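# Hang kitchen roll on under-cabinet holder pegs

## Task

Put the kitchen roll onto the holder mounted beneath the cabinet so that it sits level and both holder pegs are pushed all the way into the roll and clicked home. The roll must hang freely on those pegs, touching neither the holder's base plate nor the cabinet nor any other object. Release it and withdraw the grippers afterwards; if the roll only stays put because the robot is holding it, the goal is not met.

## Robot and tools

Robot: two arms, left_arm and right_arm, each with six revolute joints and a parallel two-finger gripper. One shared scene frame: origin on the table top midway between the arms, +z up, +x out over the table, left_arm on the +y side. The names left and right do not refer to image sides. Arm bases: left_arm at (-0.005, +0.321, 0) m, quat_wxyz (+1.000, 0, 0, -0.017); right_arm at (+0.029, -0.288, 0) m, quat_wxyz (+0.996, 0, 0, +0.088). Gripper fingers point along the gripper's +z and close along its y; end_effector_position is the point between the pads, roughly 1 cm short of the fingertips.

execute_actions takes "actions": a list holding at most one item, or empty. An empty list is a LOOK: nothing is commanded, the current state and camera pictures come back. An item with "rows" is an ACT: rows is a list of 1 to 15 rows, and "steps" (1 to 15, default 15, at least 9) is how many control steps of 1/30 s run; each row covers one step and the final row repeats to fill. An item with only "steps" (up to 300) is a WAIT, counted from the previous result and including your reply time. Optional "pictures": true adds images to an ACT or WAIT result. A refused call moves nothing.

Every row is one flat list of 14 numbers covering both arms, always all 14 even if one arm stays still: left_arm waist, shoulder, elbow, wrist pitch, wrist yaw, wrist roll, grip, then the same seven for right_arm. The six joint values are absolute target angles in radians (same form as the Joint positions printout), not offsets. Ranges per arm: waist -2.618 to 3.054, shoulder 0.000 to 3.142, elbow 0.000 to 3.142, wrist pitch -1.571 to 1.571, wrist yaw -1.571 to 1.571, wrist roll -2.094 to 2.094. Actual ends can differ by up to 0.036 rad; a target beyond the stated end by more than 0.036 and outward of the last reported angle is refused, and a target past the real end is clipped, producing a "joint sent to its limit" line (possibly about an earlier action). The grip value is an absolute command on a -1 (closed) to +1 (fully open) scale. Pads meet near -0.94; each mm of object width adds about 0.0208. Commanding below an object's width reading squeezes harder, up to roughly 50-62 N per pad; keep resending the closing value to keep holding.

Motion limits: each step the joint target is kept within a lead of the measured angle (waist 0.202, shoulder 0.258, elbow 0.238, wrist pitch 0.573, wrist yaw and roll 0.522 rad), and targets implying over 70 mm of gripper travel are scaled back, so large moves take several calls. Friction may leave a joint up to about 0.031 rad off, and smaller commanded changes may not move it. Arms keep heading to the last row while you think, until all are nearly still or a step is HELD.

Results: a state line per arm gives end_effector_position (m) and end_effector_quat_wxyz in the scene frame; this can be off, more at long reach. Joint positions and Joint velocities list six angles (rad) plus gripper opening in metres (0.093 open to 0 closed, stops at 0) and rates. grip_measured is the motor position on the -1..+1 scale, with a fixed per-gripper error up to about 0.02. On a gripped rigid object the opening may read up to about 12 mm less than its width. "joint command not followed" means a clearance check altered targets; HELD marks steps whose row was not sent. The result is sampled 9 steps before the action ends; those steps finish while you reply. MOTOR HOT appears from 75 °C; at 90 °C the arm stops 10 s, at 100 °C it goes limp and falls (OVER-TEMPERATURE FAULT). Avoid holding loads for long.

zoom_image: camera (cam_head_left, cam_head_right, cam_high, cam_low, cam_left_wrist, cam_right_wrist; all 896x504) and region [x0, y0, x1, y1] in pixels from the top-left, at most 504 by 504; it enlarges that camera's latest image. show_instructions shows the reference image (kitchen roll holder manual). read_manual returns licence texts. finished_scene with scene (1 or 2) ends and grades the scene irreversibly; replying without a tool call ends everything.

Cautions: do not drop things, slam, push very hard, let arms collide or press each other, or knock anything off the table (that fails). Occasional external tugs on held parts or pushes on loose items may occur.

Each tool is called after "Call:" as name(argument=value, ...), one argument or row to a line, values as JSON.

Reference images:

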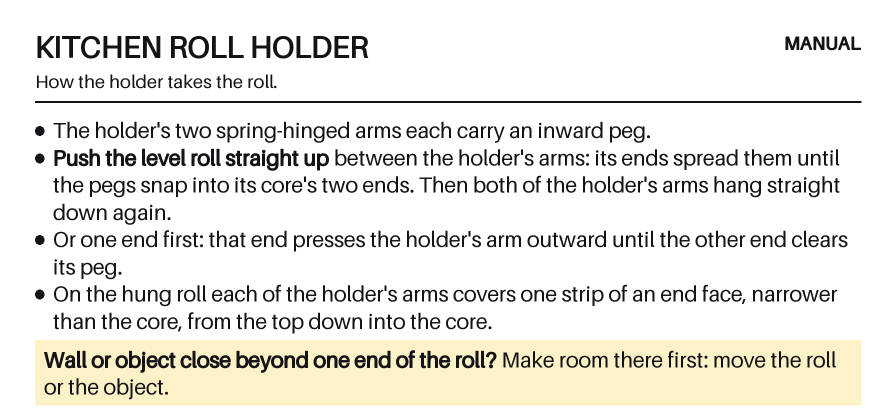

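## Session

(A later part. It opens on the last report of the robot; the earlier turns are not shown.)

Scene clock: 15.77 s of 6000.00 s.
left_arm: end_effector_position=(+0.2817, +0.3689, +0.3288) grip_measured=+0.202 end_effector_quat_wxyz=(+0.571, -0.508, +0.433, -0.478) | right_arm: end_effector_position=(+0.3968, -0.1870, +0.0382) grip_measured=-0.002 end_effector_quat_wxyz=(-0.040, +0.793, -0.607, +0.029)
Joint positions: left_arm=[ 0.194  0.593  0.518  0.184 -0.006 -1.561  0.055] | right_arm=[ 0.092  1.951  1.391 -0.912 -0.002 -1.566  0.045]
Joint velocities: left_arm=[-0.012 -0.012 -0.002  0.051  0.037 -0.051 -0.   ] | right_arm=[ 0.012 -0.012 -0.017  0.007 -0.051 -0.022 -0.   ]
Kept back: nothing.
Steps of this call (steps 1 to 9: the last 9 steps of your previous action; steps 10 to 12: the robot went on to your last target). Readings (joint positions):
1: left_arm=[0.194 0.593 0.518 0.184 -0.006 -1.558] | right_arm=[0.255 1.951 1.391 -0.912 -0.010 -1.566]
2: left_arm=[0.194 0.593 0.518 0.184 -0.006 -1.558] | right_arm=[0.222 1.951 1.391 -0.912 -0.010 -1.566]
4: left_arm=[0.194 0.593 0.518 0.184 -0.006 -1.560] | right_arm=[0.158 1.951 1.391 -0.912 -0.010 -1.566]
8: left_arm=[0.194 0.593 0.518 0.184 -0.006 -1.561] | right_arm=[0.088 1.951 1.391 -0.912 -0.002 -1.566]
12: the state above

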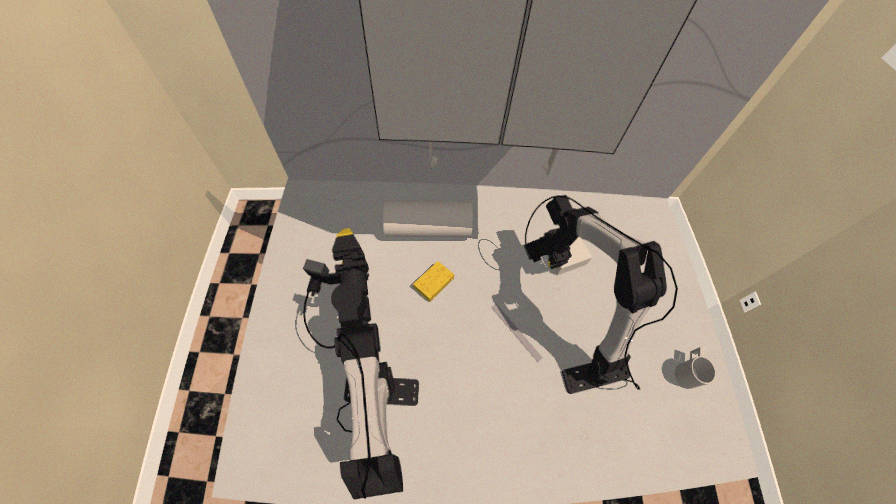

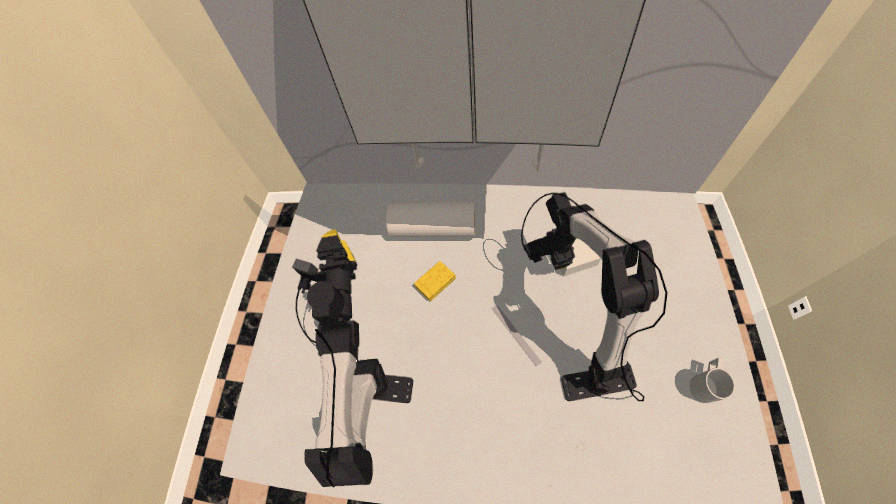

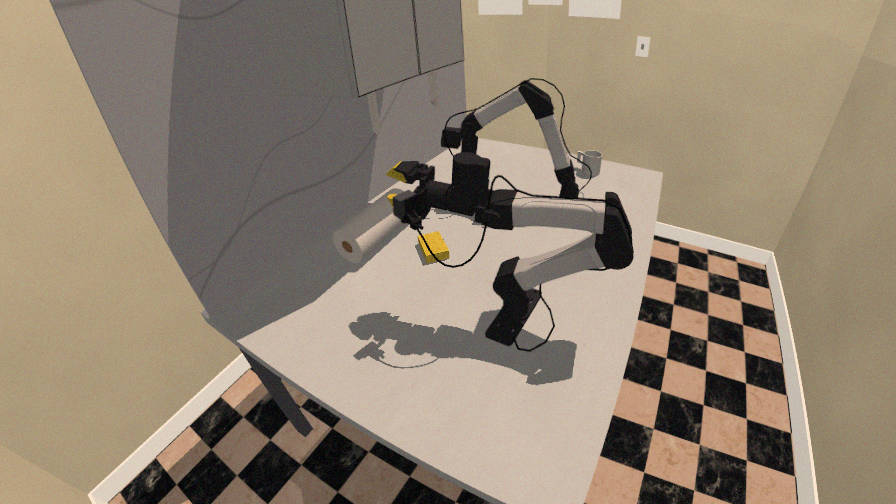

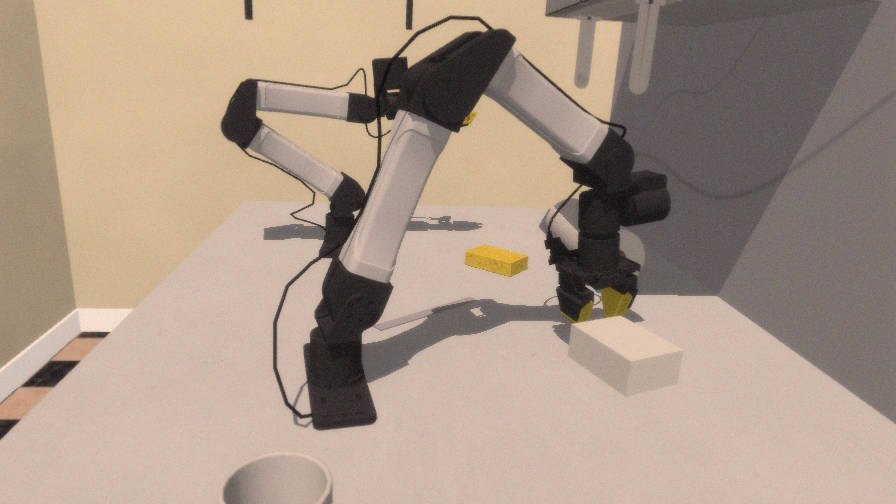

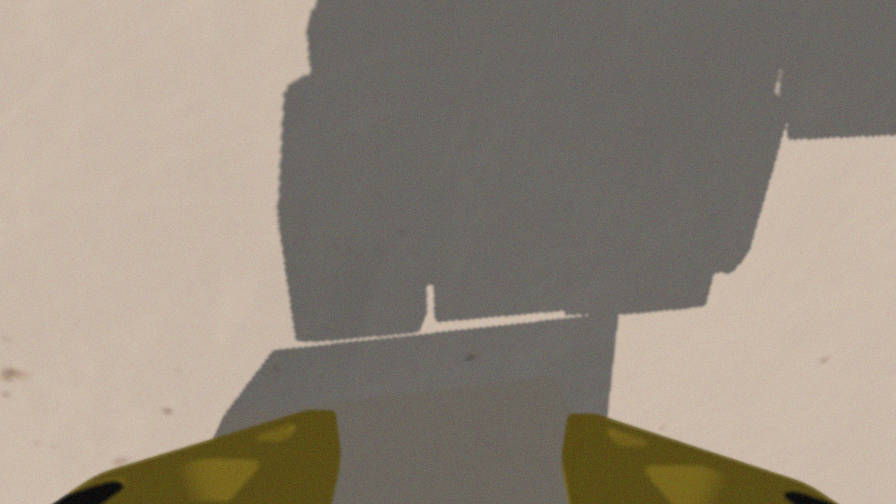

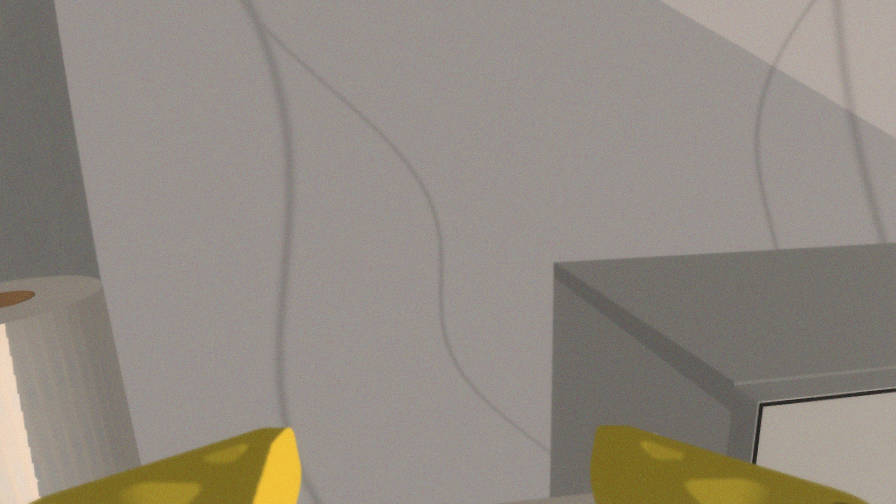

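Call:
execute_actions(
  actions=[
    {"rows":[[0.52,1.9,1.06,0.9,1.29,-1.57,0.2,0.06,1.96,1.4,-0.92,0,-1.57,0.0],[0.52,1.9,1.06,0.9,1.29,-1.57,0.2,0.03,1.96,1.4,-0.92,0,-1.57,0.0],[0.52,1.9,1.06,0.9,1.29,-1.57,0.2,0,1.96,1.4,-0.92,0,-1.57,0.0],[0.52,1.9,1.06,0.9,1.29,-1.57,0.2,-0.03,1.96,1.4,-0.92,0,-1.57,0.0],[0.52,1.9,1.06,0.9,1.29,-1.57,0.2,-0.06,1.96,1.4,-0.92,0,-1.57,0.0],[0.52,1.9,1.06,0.9,1.29,-1.57,0.2,-0.09,1.96,1.4,-0.92,0,-1.57,0.0],[0.52,1.9,1.06,0.9,1.29,-1.57,0.2,-0.12,1.96,1.4,-0.92,0,-1.57,0.0],[0.52,1.9,1.06,0.9,1.29,-1.57,0.2,-0.15,1.96,1.4,-0.92,0,-1.57,0.0],[0.52,1.9,1.06,0.9,1.29,-1.57,0.2,-0.18,1.96,1.4,-0.92,0,-1.57,0.0],[0.52,1.9,1.06,0.9,1.29,-1.57,0.2,-0.21,1.96,1.4,-0.92,0,-1.57,0.0],[0.52,1.9,1.06,0.9,1.29,-1.57,0.2,-0.24,1.96,1.4,-0.92,0,-1.57,0.0]]},
  ],
)

Call:
execute_actions(
  actions=[
    {"rows":[[0.52,1.9,1.06,0.9,1.29,-1.57,0.2,0.0,1.6,1.2,-0.6,0,0,0.2]]},
  ],
)

Call:
execute_actions(
  actions=[
    {"rows":[[0.52,1.9,1.06,0.9,1.29,-1.57,0.2,0.2,1.7,0.84,0.9,-0.48,1.57,0.2]]},
  ],
)

Call:
execute_actions(
  actions=[
    {"steps":30},
  ],
)

Call:
execute_actions(
  actions=[
    {"rows":[[0.52,2.2,1.06,1.1,1.29,-1.57,0.2,0.24,2.05,0.84,1.2,-0.48,1.57,0.2]]},
  ],
)

Call:
execute_actions(
  actions=[
    {"rows":[[0.52,2.33,1.06,1.19,1.29,-1.57,0.2,0.24,2.21,0.84,1.29,-0.48,1.57,0.2]]},
  ],
)

Call:
execute_actions(
  actions=[
    {"steps":20},
  ],
  pictures=true,
)

Scene clock: 17.53 s of 6000.00 s.
left_arm: end_effector_position=(+0.3129, +0.3894, +0.4219) grip_measured=+0.202 end_effector_quat_wxyz=(+0.618, -0.389, +0.433, -0.529) | right_arm: end_effector_position=(+0.4050, -0.2239, +0.0382) grip_measured=-0.002 end_effector_quat_wxyz=(-0.042, +0.760, -0.648, +0.027)
Joint positions: left_arm=[ 0.419  0.876  0.739  0.487  0.343 -1.562  0.055] | right_arm=[-0.012  1.951  1.391 -0.912 -0.013 -1.566  0.045]
Joint velocities: left_arm=[1.175 1.941 1.736 1.971 2.205 0.007 0.001] | right_arm=[-0.955  0.017  0.002  0.007  0.051 -0.081  0.   ]
Steps of this call (steps 1 to 30: the robot went on to your last target; steps 31 to 47: nothing new was sent; steps 48 to 53: the first 6 steps of this action). Readings (joint positions):
48: left_arm=[0.215 0.612 0.529 0.208 0.039 -1.562] | right_arm=[0.090 1.951 1.391 -0.912 -0.003 -1.566]
49: left_arm=[0.252 0.656 0.558 0.253 0.093 -1.562] | right_arm=[0.083 1.951 1.391 -0.912 -0.004 -1.566]
51: left_arm=[0.333 0.758 0.637 0.362 0.205 -1.562] | right_arm=[0.048 1.951 1.391 -0.912 -0.011 -1.566]
53: the state above

Scene clock: 18.03 s of 6000.00 s.
left_arm: end_effector_position=(+0.4659, +0.3909, +0.2415) grip_measured=+0.202 end_effector_quat_wxyz=(+0.325, -0.272, +0.643, -0.638) | right_arm: end_effector_position=(+0.4140, -0.2321, +0.1026) grip_measured=+0.197 end_effector_quat_wxyz=(+0.177, -0.569, +0.797, -0.093)
Joint positions: left_arm=[ 0.513  1.871  1.073  0.866  1.178 -1.563  0.055] | right_arm=[-0.029  1.672  1.23  -0.725  0.005 -1.094  0.055]
Joint velocities: left_arm=[ 0.012  1.35  -0.129 -0.212  0.623  0.022 -0.   ] | right_arm=[ 1.092 -1.341 -0.071  0.769 -0.183  2.718 -0.   ]
Steps of this call (steps 1 to 9: the last 9 steps of your previous action; steps 10 to 15: the first 6 steps of this action). Readings (joint positions):
10: left_arm=[0.513 1.573 1.075 0.860 1.044 -1.562] | right_arm=[-0.240 1.925 1.360 -0.866 0.005 -1.503]
11: left_arm=[0.513 1.635 1.075 0.863 1.074 -1.562] | right_arm=[-0.210 1.879 1.311 -0.821 0.011 -1.428]
13: left_arm=[0.513 1.760 1.075 0.868 1.127 -1.562] | right_arm=[-0.119 1.775 1.253 -0.779 0.011 -1.287]
15: the state above

Scene clock: 18.53 s of 6000.00 s.
left_arm: end_effector_position=(+0.4558, +0.3792, +0.2174) grip_measured=+0.202 end_effector_quat_wxyz=(+0.275, -0.257, +0.657, -0.654) | right_arm: end_effector_position=(+0.4291, -0.1011, +0.1094) grip_measured=+0.198 end_effector_quat_wxyz=(+0.344, -0.131, +0.905, +0.215)
Joint positions: left_arm=[ 0.513  1.913  1.05   0.884  1.28  -1.565  0.055] | right_arm=[ 0.16   1.644  0.984 -0.11  -0.27   0.163  0.055]
Joint velocities: left_arm=[-0.017 -0.007  0.002  0.066  0.022  0.022  0.001] | right_arm=[ 0.838  0.564 -1.873  3.348 -1.399  2.733  0.   ]
Steps of this call (steps 1 to 9: the last 9 steps of your previous action; steps 10 to 15: the first 6 steps of this action). Readings (joint positions):
10: left_arm=[0.513 1.915 1.050 0.877 1.272 -1.565] | right_arm=[0.015 1.586 1.211 -0.563 -0.035 -0.202]
11: left_arm=[0.513 1.913 1.050 0.881 1.274 -1.565] | right_arm=[0.035 1.589 1.182 -0.492 -0.076 -0.147]
13: left_arm=[0.513 1.913 1.050 0.883 1.278 -1.565] | right_arm=[0.097 1.611 1.104 -0.333 -0.167 -0.020]
15: the state above

Scene clock: 19.53 s of 6000.00 s.
left_arm: end_effector_position=(+0.4554, +0.3788, +0.2175) grip_measured=+0.202 end_effector_quat_wxyz=(+0.274, -0.255, +0.657, -0.654) | right_arm: end_effector_position=(+0.4476, -0.0354, +0.2281) grip_measured=+0.198 end_effector_quat_wxyz=(+0.255, +0.237, +0.660, +0.665)
Joint positions: left_arm=[ 0.513  1.913  1.05   0.884  1.283 -1.565  0.055] | right_arm=[ 0.21   1.71   0.831  0.896 -0.473  1.557  0.055]
Joint velocities: left_arm=[ 0.017  0.002  0.002 -0.037 -0.022 -0.007 -0.001] | right_arm=[-0.012 -0.022 -0.002 -0.007  0.037 -0.007 -0.001]
Kept back: nothing.
Steps of this call (steps 1 to 9: the last 9 steps of your previous action; steps 10 to 30: the robot went on to your last target). Readings (joint positions):
1: left_arm=[0.513 1.913 1.050 0.884 1.280 -1.565] | right_arm=[0.185 1.665 0.927 -0.004 -0.314 0.263]
2: left_arm=[0.513 1.913 1.050 0.884 1.281 -1.565] | right_arm=[0.201 1.686 0.882 0.091 -0.350 0.362]
4: left_arm=[0.513 1.913 1.050 0.884 1.282 -1.565] | right_arm=[0.210 1.714 0.835 0.255 -0.397 0.547]
8: left_arm=[0.513 1.913 1.050 0.884 1.283 -1.565] | right_arm=[0.210 1.717 0.831 0.553 -0.432 0.860]
30: the state above

Scene clock: 19.73 s of 6000.00 s.
left_arm: end_effector_position=(+0.4725, +0.3881, +0.1238) grip_measured=+0.202 end_effector_quat_wxyz=(+0.236, -0.291, +0.653, -0.658) | right_arm: end_effector_position=(+0.4674, -0.0150, +0.1377) grip_measured=+0.198 end_effector_quat_wxyz=(+0.230, +0.247, +0.678, +0.653)
Joint positions: left_arm=[ 0.514  2.19   1.069  1.037  1.287 -1.565  0.055] | right_arm=[ 0.232  2.029  0.857  1.125 -0.475  1.561  0.055]
Joint velocities: left_arm=[-0.002  1.087 -0.105 -0.022 -0.051 -0.095  0.   ] | right_arm=[ 0.027  1.028 -0.168 -0.007  0.066 -0.081 -0.   ]
Steps of this call (steps 1 to 6: the first 6 steps of this action). Readings (joint positions):
1: left_arm=[0.513 1.939 1.053 0.926 1.288 -1.565] | right_arm=[0.212 1.743 0.832 0.957 -0.475 1.559]
2: left_arm=[0.513 1.983 1.066 0.977 1.289 -1.565] | right_arm=[0.217 1.804 0.849 1.039 -0.475 1.559]
4: left_arm=[0.514 2.093 1.071 1.031 1.288 -1.565] | right_arm=[0.227 1.932 0.860 1.116 -0.475 1.559]
6: the state above

Scene clock: 20.23 s of 6000.00 s.
left_arm: end_effector_position=(+0.4698, +0.3866, +0.0741) grip_measured=+0.202 end_effector_quat_wxyz=(+0.222, -0.304, +0.652, -0.659) | right_arm: end_effector_position=(+0.4656, -0.0150, +0.0795) grip_measured=+0.198 end_effector_quat_wxyz=(+0.216, +0.259, +0.689, +0.642)
Joint positions: left_arm=[ 0.514  2.33   1.058  1.15   1.288 -1.566  0.055] | right_arm=[ 0.233  2.201  0.845  1.262 -0.476  1.564  0.055]
Joint velocities: left_arm=[-0.002  0.374 -0.007  0.037  0.022 -0.007 -0.001] | right_arm=[ 0.022  0.335 -0.007 -0.125 -0.022 -0.081  0.   ]
Steps of this call (steps 1 to 9: the last 9 steps of your previous action; steps 10 to 15: the first 6 steps of this action). Readings (joint positions):
10: left_arm=[0.514 2.227 1.055 1.098 1.288 -1.566] | right_arm=[0.233 2.080 0.841 1.210 -0.476 1.564]
11: left_arm=[0.514 2.246 1.058 1.127 1.288 -1.566] | right_arm=[0.233 2.107 0.845 1.245 -0.476 1.564]
13: left_arm=[0.514 2.294 1.058 1.149 1.288 -1.566] | right_arm=[0.233 2.164 0.845 1.265 -0.476 1.564]
15: the state above

Scene clock: 20.90 s of 6000.00 s.
left_arm: end_effector_position=(+0.4696, +0.3865, +0.0710) grip_measured=+0.202 end_effector_quat_wxyz=(+0.226, -0.301, +0.652, -0.658) | right_arm: end_effector_position=(+0.4657, -0.0149, +0.0806) grip_measured=+0.198 end_effector_quat_wxyz=(+0.220, +0.255, +0.685, +0.646)
Joint positions: left_arm=[ 0.514  2.343  1.058  1.174  1.288 -1.566  0.055] | right_arm=[ 0.233  2.21   0.845  1.287 -0.476  1.564  0.055]
Joint velocities: left_arm=[ 0.002 -0.002 -0.042  0.051 -0.022 -0.125 -0.001] | right_arm=[-0.002 -0.007  0.002 -0.007 -0.007  0.007  0.001]
Kept back: nothing.
Steps of this call (steps 1 to 9: the last 9 steps of your previous action; steps 10 to 20: the robot went on to your last target). Readings (joint positions):
1: left_arm=[0.514 2.339 1.058 1.150 1.288 -1.566] | right_arm=[0.233 2.208 0.845 1.261 -0.476 1.564]
2: left_arm=[0.514 2.343 1.058 1.150 1.288 -1.566] | right_arm=[0.233 2.210 0.845 1.261 -0.476 1.564]
4: left_arm=[0.514 2.343 1.058 1.157 1.288 -1.566] | right_arm=[0.233 2.210 0.845 1.271 -0.476 1.564]
8: left_arm=[0.514 2.343 1.058 1.168 1.288 -1.566] | right_arm=[0.233 2.210 0.845 1.282 -0.476 1.564]
20: the state above

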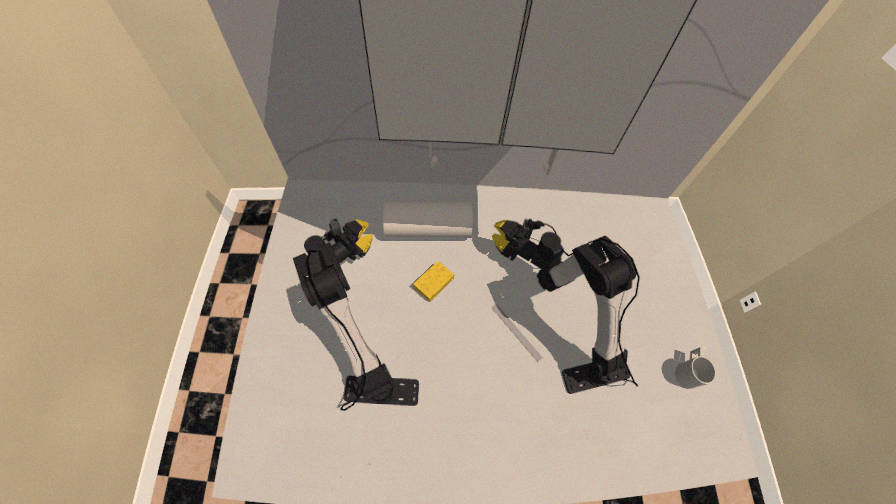

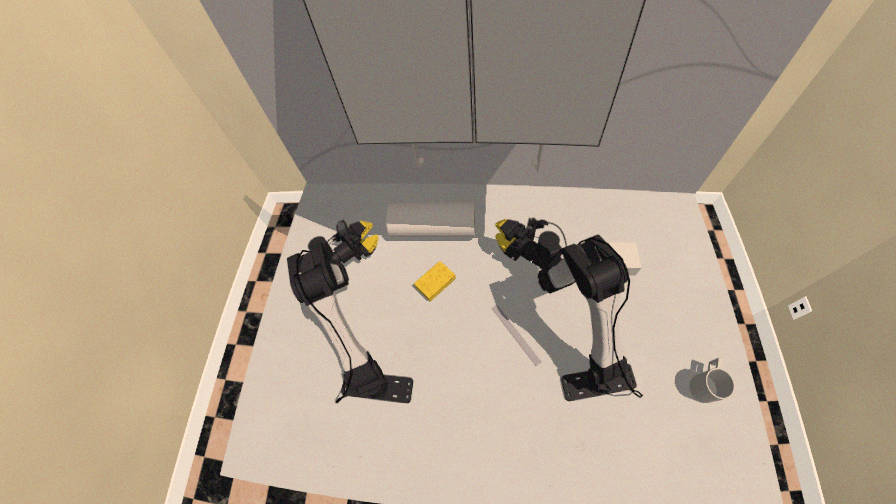

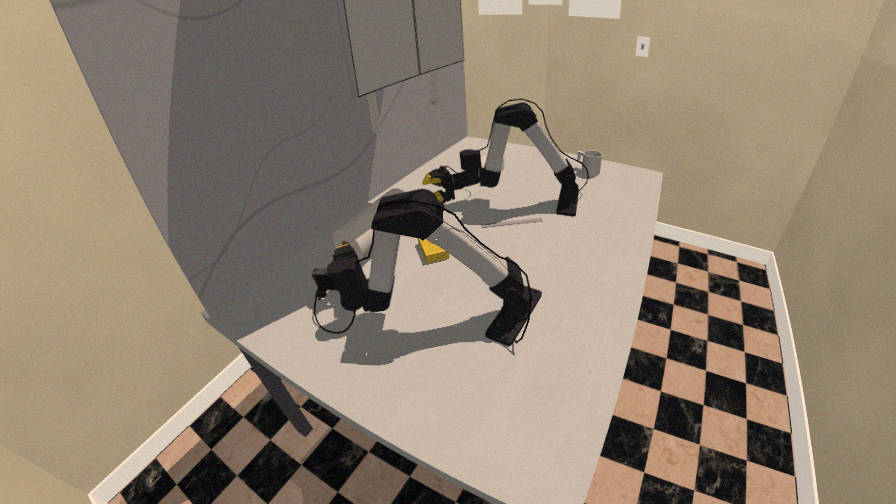

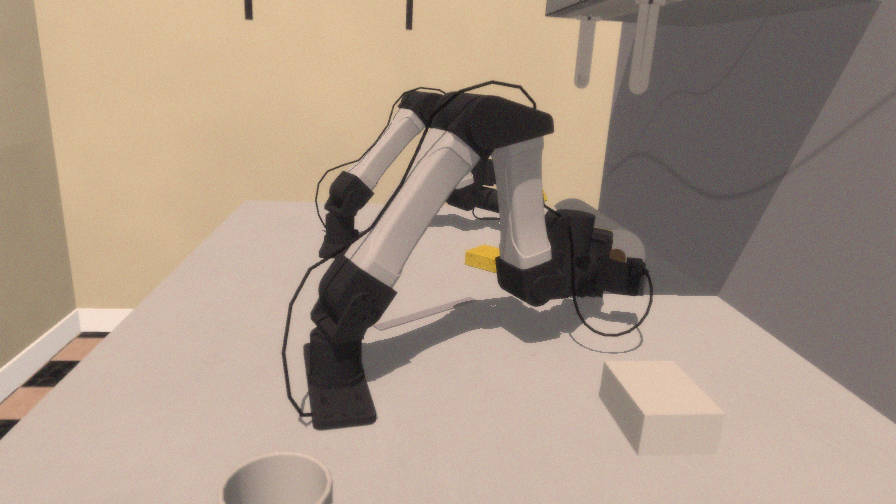

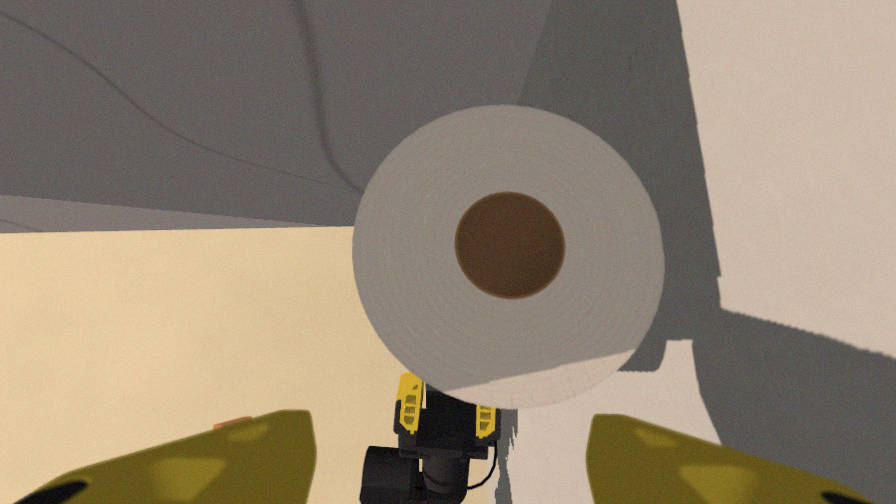

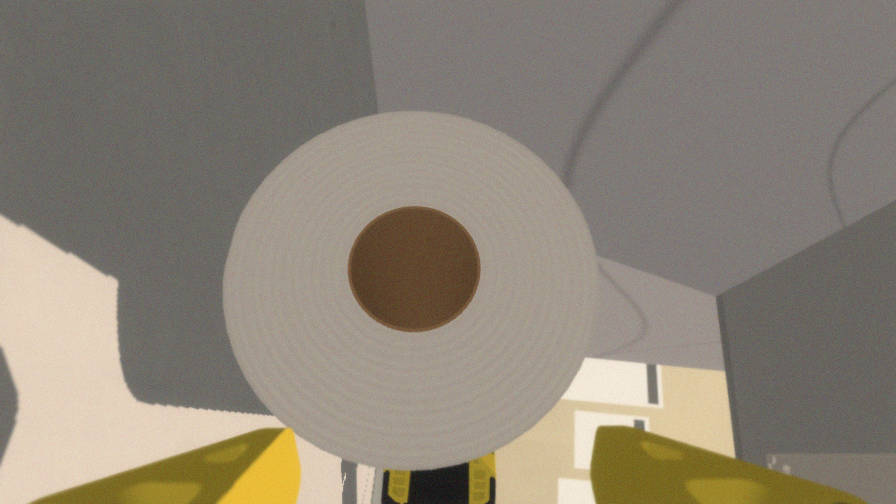

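Call:
execute_actions(
  actions=[
    {"rows":[[0.49,2.36,1.08,1.21,1.26,-1.57,-0.1,0.28,2.28,0.94,1.25,-0.44,1.57,-0.1]],"steps":10},
  ],
)

Call:
execute_actions(
  actions=[
    {"rows":[[0.455,2.385,1.09,1.22,1.225,-1.57,-0.1,0.335,2.347,1.045,1.21,-0.385,1.57,-0.1]]},
  ],
)

Call:
execute_actions(
  actions=[
    {"steps":20},
  ],
  pictures=true,
)

Scene clock: 21.73 s of 6000.00 s.
left_arm: end_effector_position=(+0.4701, +0.3862, +0.0711) grip_measured=+0.054 end_effector_quat_wxyz=(+0.227, -0.300, +0.652, -0.658) | right_arm: end_effector_position=(+0.4675, -0.0128, +0.0805) grip_measured=+0.054 end_effector_quat_wxyz=(+0.221, +0.255, +0.684, +0.647)
Joint positions: left_arm=[ 0.512  2.344  1.058  1.177  1.285 -1.566  0.048] | right_arm=[ 0.237  2.217  0.856  1.287 -0.471  1.564  0.048]
Joint velocities: left_arm=[-0.061  0.042 -0.022  0.139 -0.125  0.051 -0.313] | right_arm=[ 0.129  0.379  0.608 -0.007  0.125  0.022 -0.314]
Steps of this call (steps 1 to 15: the robot went on to your last target; steps 16 to 24: nothing new was sent; step 25: the first step of this action). Readings (joint positions):
25: the state above

Scene clock: 22.23 s of 6000.00 s.
left_arm: end_effector_position=(+0.4792, +0.3659, +0.0610) grip_measured=-0.098 end_effector_quat_wxyz=(+0.224, -0.297, +0.655, -0.658) | right_arm: end_effector_position=(+0.4797, +0.0381, +0.0707) grip_measured=-0.097 end_effector_quat_wxyz=(+0.215, +0.241, +0.687, +0.651)
Joint positions: left_arm=[ 0.459  2.378  1.069  1.202  1.242 -1.566  0.041] | right_arm=[ 0.331  2.327  1.026  1.236 -0.407  1.564  0.041]
Joint velocities: left_arm=[-0.095  0.081  0.002 -0.051 -0.139 -0.022 -0.001] | right_arm=[ 0.149  0.017 -0.012 -0.154  0.051 -0.095 -0.001]
Steps of this call (steps 1 to 9: the last 9 steps of your previous action; steps 10 to 15: the first 6 steps of this action). Readings (joint positions):
10: left_arm=[0.491 2.356 1.060 1.196 1.264 -1.566] | right_arm=[0.284 2.271 0.936 1.264 -0.442 1.564]
11: left_arm=[0.485 2.361 1.064 1.199 1.256 -1.566] | right_arm=[0.293 2.292 0.972 1.258 -0.429 1.564]
13: left_arm=[0.470 2.372 1.069 1.202 1.246 -1.566] | right_arm=[0.315 2.320 1.018 1.244 -0.413 1.564]
15: the state above

Scene clock: 22.90 s of 6000.00 s.
left_arm: end_effector_position=(+0.4805, +0.3656, +0.0600) grip_measured=-0.098 end_effector_quat_wxyz=(+0.226, -0.299, +0.655, -0.656) | right_arm: end_effector_position=(+0.4797, +0.0388, +0.0675) grip_measured=-0.097 end_effector_quat_wxyz=(+0.215, +0.247, +0.689, +0.647)
Joint positions: left_arm=[ 0.456  2.381  1.069  1.204  1.232 -1.566  0.041] | right_arm=[ 0.336  2.328  1.026  1.225 -0.392  1.564  0.041]
Joint velocities: left_arm=[-0.022 -0.007  0.002 -0.007 -0.007 -0.037 -0.001] | right_arm=[-0.007  0.007 -0.012 -0.022 -0.022 -0.051  0.   ]
Kept back: nothing.
Steps of this call (steps 1 to 9: the last 9 steps of your previous action; steps 10 to 20: the robot went on to your last target). Readings (joint positions):
1: left_arm=[0.456 2.380 1.069 1.202 1.240 -1.566] | right_arm=[0.335 2.327 1.026 1.233 -0.405 1.564]
2: left_arm=[0.456 2.381 1.069 1.202 1.239 -1.566] | right_arm=[0.336 2.328 1.026 1.231 -0.404 1.564]
4: left_arm=[0.456 2.381 1.069 1.203 1.236 -1.566] | right_arm=[0.336 2.328 1.026 1.228 -0.399 1.564]
8: left_arm=[0.456 2.381 1.069 1.203 1.234 -1.566] | right_arm=[0.336 2.328 1.026 1.226 -0.394 1.564]
20: the state above

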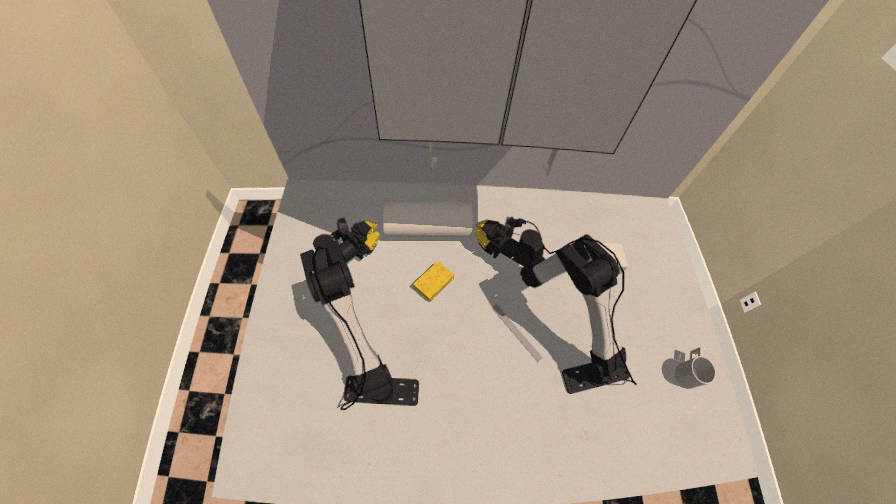

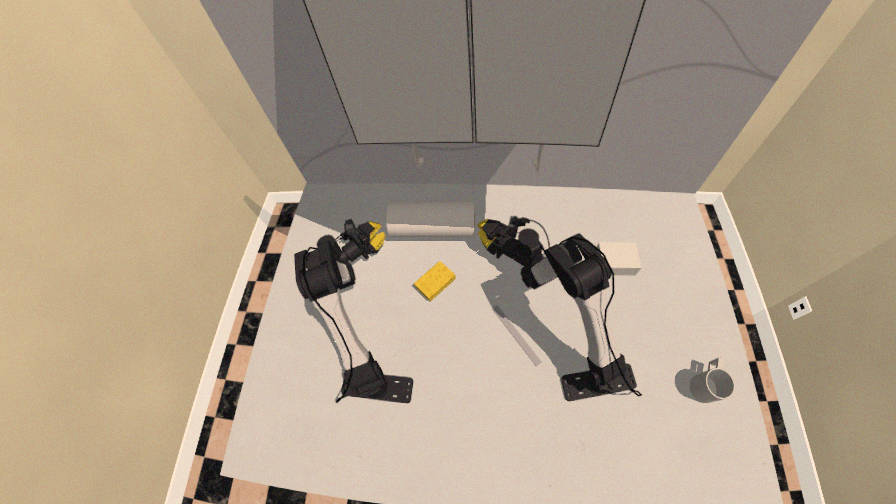

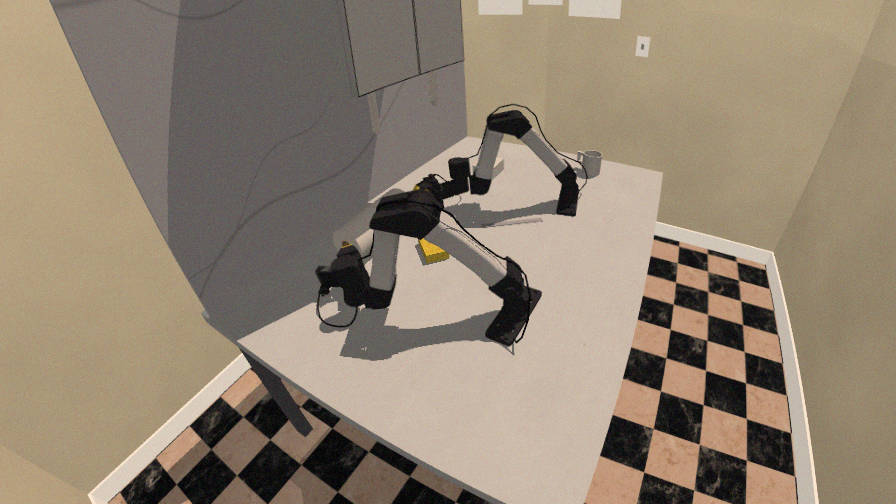

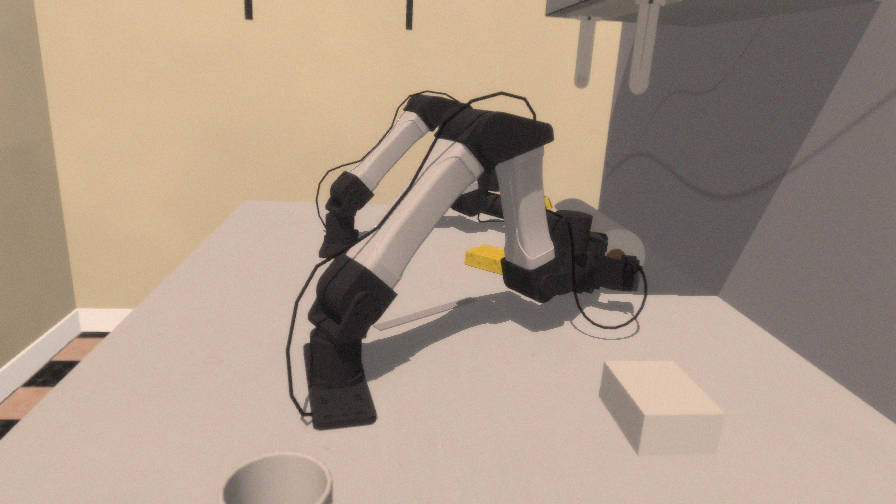

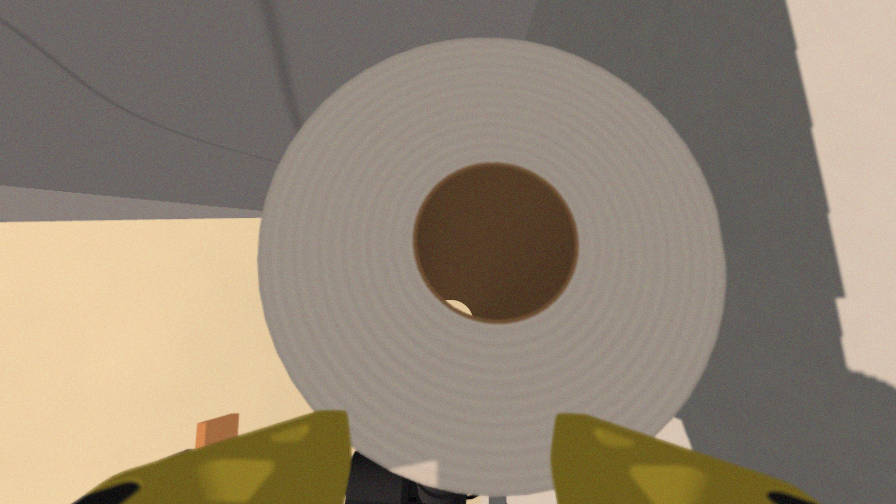

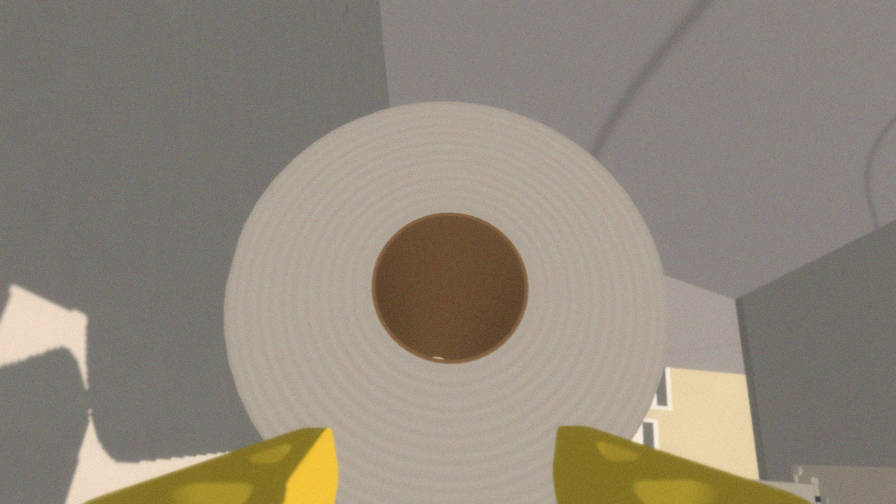

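Call:
execute_actions(
  actions=[
    {"rows":[[0.44,2.405,1.12,1.21,1.175,-1.57,-0.1,0.33,2.405,1.143,1.15,-0.385,1.57,-0.1]]},
  ],
)

Call:
execute_actions(
  actions=[
    {"rows":[[0.415,2.405,1.12,1.21,1.175,-1.57,-0.1,0.34,2.405,1.143,1.15,-0.385,1.57,-0.1]]},
  ],
)

Call:
execute_actions(
  actions=[
    {"steps":15},
  ],
  pictures=true,
)

Scene clock: 23.63 s of 6000.00 s.
left_arm: end_effector_position=(+0.4907, +0.3679, +0.0595) grip_measured=-0.098 end_effector_quat_wxyz=(+0.240, -0.304, +0.652, -0.652) | right_arm: end_effector_position=(+0.4970, +0.0482, +0.0620) grip_measured=-0.097 end_effector_quat_wxyz=(+0.216, +0.248, +0.689, +0.646)
Joint positions: left_arm=[ 0.447  2.397  1.098  1.204  1.195 -1.566  0.041] | right_arm=[ 0.336  2.384  1.123  1.182 -0.39   1.564  0.041]
Joint velocities: left_arm=[-0.037  0.007  0.012  0.007 -0.051  0.022  0.   ] | right_arm=[-0.002  0.002 -0.002 -0.183  0.022  0.081  0.001]
Steps of this call (steps 1 to 15: the robot went on to your last target; step 16: nothing new was sent; steps 17 to 22: the first 6 steps of this action). Readings (joint positions):
17: left_arm=[0.455 2.383 1.073 1.204 1.226 -1.566] | right_arm=[0.336 2.336 1.041 1.220 -0.392 1.564]
18: left_arm=[0.453 2.389 1.083 1.204 1.217 -1.566] | right_arm=[0.336 2.354 1.074 1.210 -0.392 1.564]
20: left_arm=[0.449 2.396 1.095 1.204 1.203 -1.566] | right_arm=[0.336 2.378 1.116 1.193 -0.390 1.564]
22: the state above

Scene clock: 24.13 s of 6000.00 s.
left_arm: end_effector_position=(+0.4934, +0.3562, +0.0593) grip_measured=-0.098 end_effector_quat_wxyz=(+0.235, -0.300, +0.655, -0.653) | right_arm: end_effector_position=(+0.4966, +0.0480, +0.0576) grip_measured=-0.097 end_effector_quat_wxyz=(+0.212, +0.252, +0.693, +0.641)
Joint positions: left_arm=[ 0.42   2.397  1.098  1.204  1.181 -1.566  0.041] | right_arm=[ 0.336  2.385  1.123  1.166 -0.39   1.564  0.041]
Joint velocities: left_arm=[-0.1   -0.007 -0.007  0.022 -0.022 -0.037  0.   ] | right_arm=[-0.002 -0.042 -0.012 -0.037 -0.081 -0.081  0.   ]
Steps of this call (steps 1 to 9: the last 9 steps of your previous action; steps 10 to 15: the first 6 steps of this action). Readings (joint positions):
10: left_arm=[0.444 2.397 1.098 1.204 1.182 -1.566] | right_arm=[0.336 2.385 1.123 1.167 -0.390 1.564]
11: left_arm=[0.440 2.397 1.098 1.204 1.181 -1.566] | right_arm=[0.336 2.385 1.123 1.167 -0.390 1.564]
13: left_arm=[0.429 2.397 1.098 1.204 1.181 -1.566] | right_arm=[0.336 2.385 1.123 1.166 -0.390 1.564]
15: the state above

Scene clock: 24.63 s of 6000.00 s.
left_arm: end_effector_position=(+0.4935, +0.3549, +0.0593) grip_measured=-0.098 end_effector_quat_wxyz=(+0.235, -0.299, +0.655, -0.653) | right_arm: end_effector_position=(+0.4966, +0.0480, +0.0575) grip_measured=-0.097 end_effector_quat_wxyz=(+0.211, +0.252, +0.693, +0.641)
Joint positions: left_arm=[ 0.417  2.397  1.098  1.204  1.181 -1.566  0.041] | right_arm=[ 0.336  2.385  1.123  1.165 -0.39   1.564  0.041]
Joint velocities: left_arm=[ 0.007  0.002 -0.002  0.051 -0.007 -0.007  0.   ] | right_arm=[-0.017  0.007 -0.007 -0.022 -0.007 -0.081 -0.001]
Kept back: nothing.
Steps of this call (steps 1 to 9: the last 9 steps of your previous action; steps 10 to 15: the robot went on to your last target). Readings (joint positions):
1: left_arm=[0.418 2.397 1.098 1.204 1.181 -1.566] | right_arm=[0.336 2.385 1.123 1.166 -0.390 1.564]
2: left_arm=[0.417 2.397 1.098 1.204 1.181 -1.566] | right_arm=[0.336 2.385 1.123 1.166 -0.390 1.564]
4: left_arm=[0.417 2.397 1.098 1.204 1.181 -1.566] | right_arm=[0.336 2.385 1.123 1.166 -0.390 1.564]
8: left_arm=[0.417 2.397 1.098 1.204 1.181 -1.566] | right_arm=[0.336 2.385 1.123 1.165 -0.390 1.564]
15: the state above
All arms were judged still, so your last target was given up. Only a new action makes them travel on or press farther. Fingers that are still opening or closing keep moving.

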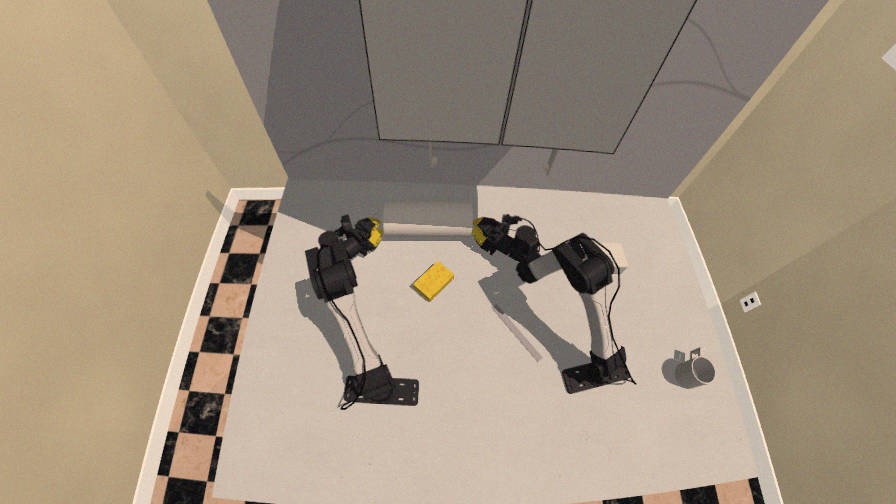

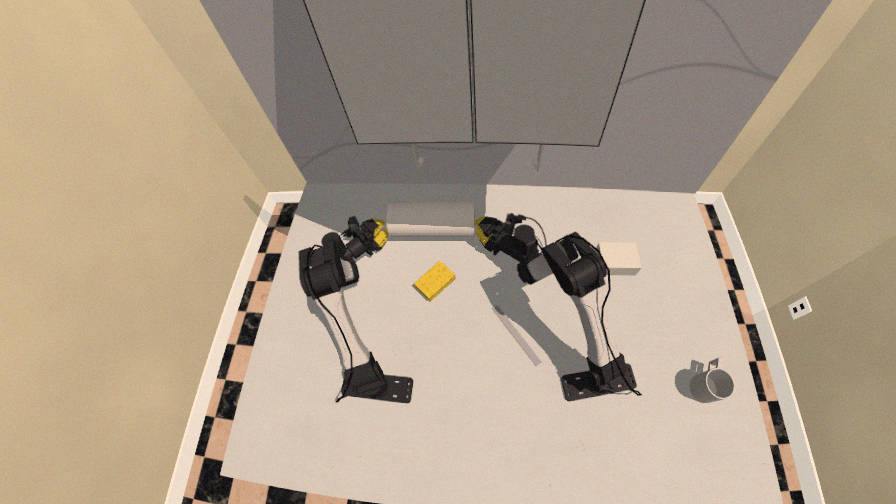

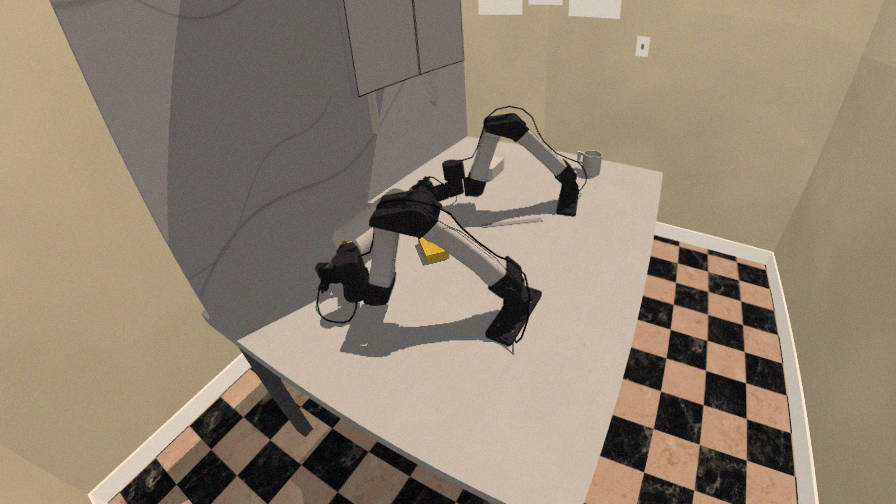

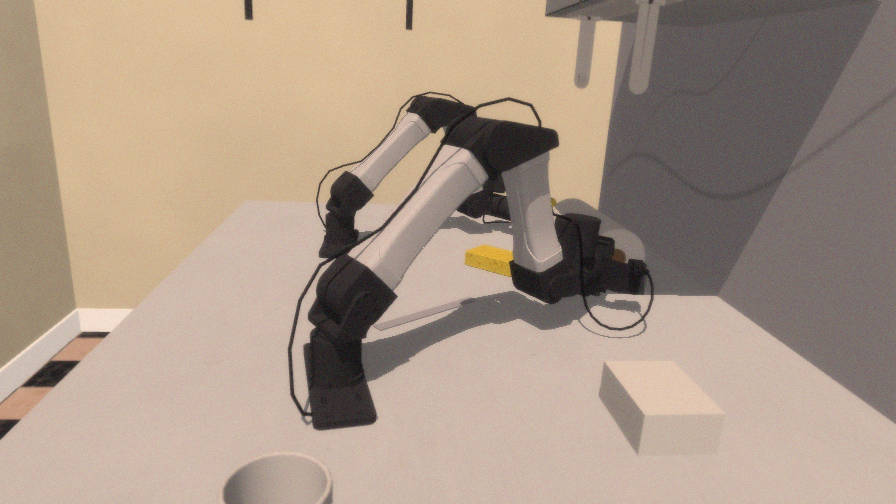

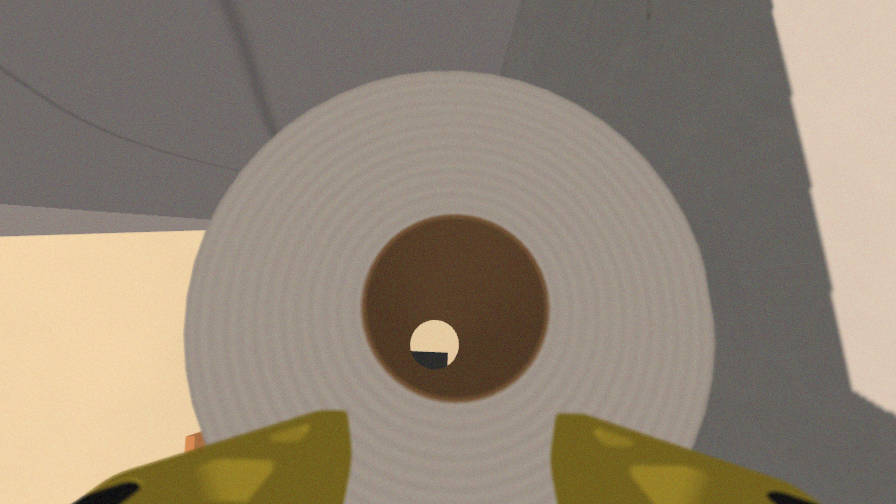

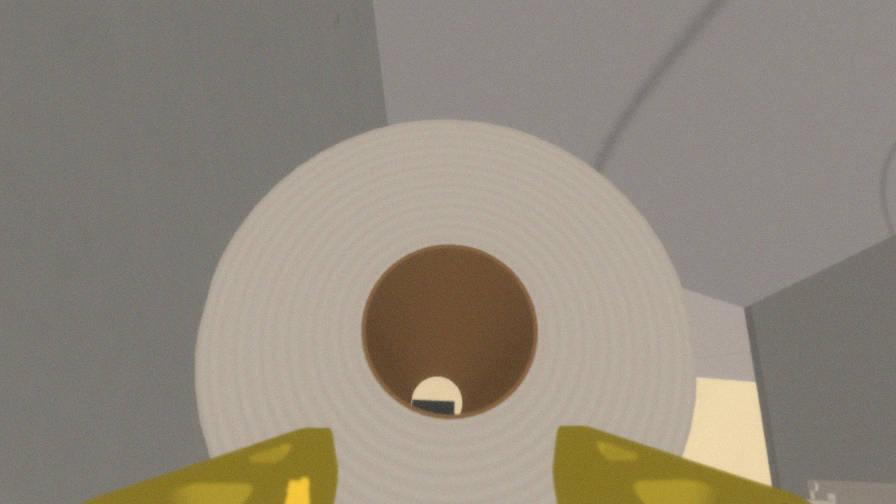

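Call:
execute_actions(
  actions=[
    {"rows":[[0.385,2.405,1.12,1.21,1.19,-1.57,-0.1,0.345,2.405,1.143,1.15,-0.4,1.57,-0.1]]},
  ],
)

Call:
execute_actions(
  actions=[
    {"rows":[[0.355,2.405,1.12,1.21,1.23,-1.57,-0.1,0.37,2.405,1.15,1.15,-0.44,1.57,-0.1]]},
  ],
)

Call:
execute_actions(
  actions=[
    {"steps":15},
  ],
)

Scene clock: 25.20 s of 6000.00 s.
left_arm: end_effector_position=(+0.4942, +0.3421, +0.0593) grip_measured=-0.098 end_effector_quat_wxyz=(+0.226, -0.290, +0.659, -0.656) | right_arm: end_effector_position=(+0.4964, +0.0482, +0.0575) grip_measured=-0.097 end_effector_quat_wxyz=(+0.211, +0.251, +0.694, +0.641)
Joint positions: left_arm=[ 0.392  2.397  1.098  1.204  1.181 -1.566  0.041] | right_arm=[ 0.336  2.385  1.123  1.165 -0.392  1.564  0.041]
Joint velocities: left_arm=[-0.007  0.017 -0.012  0.037 -0.037 -0.007  0.   ] | right_arm=[-0.017  0.007 -0.012 -0.007  0.051 -0.022  0.   ]
Steps of this call (steps 1 to 11: nothing new was sent; steps 12 to 17: the first 6 steps of this action). Readings (joint positions):
12: left_arm=[0.415 2.397 1.098 1.204 1.181 -1.566] | right_arm=[0.336 2.385 1.123 1.165 -0.390 1.564]
13: left_arm=[0.411 2.397 1.098 1.204 1.181 -1.566] | right_arm=[0.336 2.385 1.123 1.165 -0.391 1.564]
15: left_arm=[0.399 2.397 1.098 1.204 1.181 -1.566] | right_arm=[0.336 2.385 1.123 1.165 -0.392 1.564]
17: the state above

Scene clock: 25.70 s of 6000.00 s.
left_arm: end_effector_position=(+0.4943, +0.3402, +0.0593) grip_measured=-0.098 end_effector_quat_wxyz=(+0.225, -0.289, +0.659, -0.657) | right_arm: end_effector_position=(+0.4953, +0.0495, +0.0576) grip_measured=-0.097 end_effector_quat_wxyz=(+0.208, +0.251, +0.694, +0.642)
Joint positions: left_arm=[ 0.388  2.397  1.098  1.204  1.181 -1.566  0.041] | right_arm=[ 0.338  2.385  1.123  1.165 -0.394  1.568  0.041]
Joint velocities: left_arm=[-0.007  0.002  0.002  0.081 -0.066  0.037 -0.001] | right_arm=[-0.012 -0.017 -0.007  0.022 -0.022 -0.051 -0.001]
Steps of this call (steps 1 to 9: the last 9 steps of your previous action; steps 10 to 15: the first 6 steps of this action). Readings (joint positions):
10: left_arm=[0.390 2.397 1.098 1.204 1.182 -1.566] | right_arm=[0.337 2.385 1.123 1.165 -0.394 1.565]
11: left_arm=[0.388 2.397 1.098 1.204 1.182 -1.566] | right_arm=[0.338 2.385 1.123 1.165 -0.394 1.566]
13: left_arm=[0.388 2.397 1.098 1.204 1.181 -1.566] | right_arm=[0.338 2.385 1.123 1.165 -0.394 1.567]
15: the state above

Scene clock: 26.20 s of 6000.00 s.
left_arm: end_effector_position=(+0.4943, +0.3402, +0.0593) grip_measured=-0.098 end_effector_quat_wxyz=(+0.225, -0.289, +0.659, -0.657) | right_arm: end_effector_position=(+0.4953, +0.0495, +0.0576) grip_measured=-0.097 end_effector_quat_wxyz=(+0.208, +0.251, +0.694, +0.642)
Joint positions: left_arm=[ 0.388  2.397  1.098  1.204  1.181 -1.566  0.041] | right_arm=[ 0.338  2.385  1.123  1.165 -0.394  1.569  0.041]
Joint velocities: left_arm=[-0.007 -0.002 -0.022  0.007 -0.051 -0.022 -0.001] | right_arm=[-0.002 -0.002 -0.012 -0.022 -0.081  0.022  0.   ]
Kept back: nothing.
Steps of this call (steps 1 to 9: the last 9 steps of your previous action; steps 10 to 15: the robot went on to your last target). Readings (joint positions):
1: left_arm=[0.388 2.397 1.098 1.204 1.181 -1.566] | right_arm=[0.338 2.385 1.123 1.165 -0.394 1.568]
2: left_arm=[0.388 2.397 1.098 1.204 1.181 -1.566] | right_arm=[0.338 2.385 1.123 1.165 -0.394 1.568]
4: left_arm=[0.388 2.397 1.098 1.204 1.181 -1.566] | right_arm=[0.338 2.385 1.123 1.165 -0.394 1.568]
8: left_arm=[0.388 2.397 1.098 1.204 1.181 -1.566] | right_arm=[0.338 2.385 1.123 1.165 -0.394 1.569]
15: the state above
All arms were judged still, so your last target was given up. Only a new action makes them travel on or press farther. Fingers that are still opening or closing keep moving.


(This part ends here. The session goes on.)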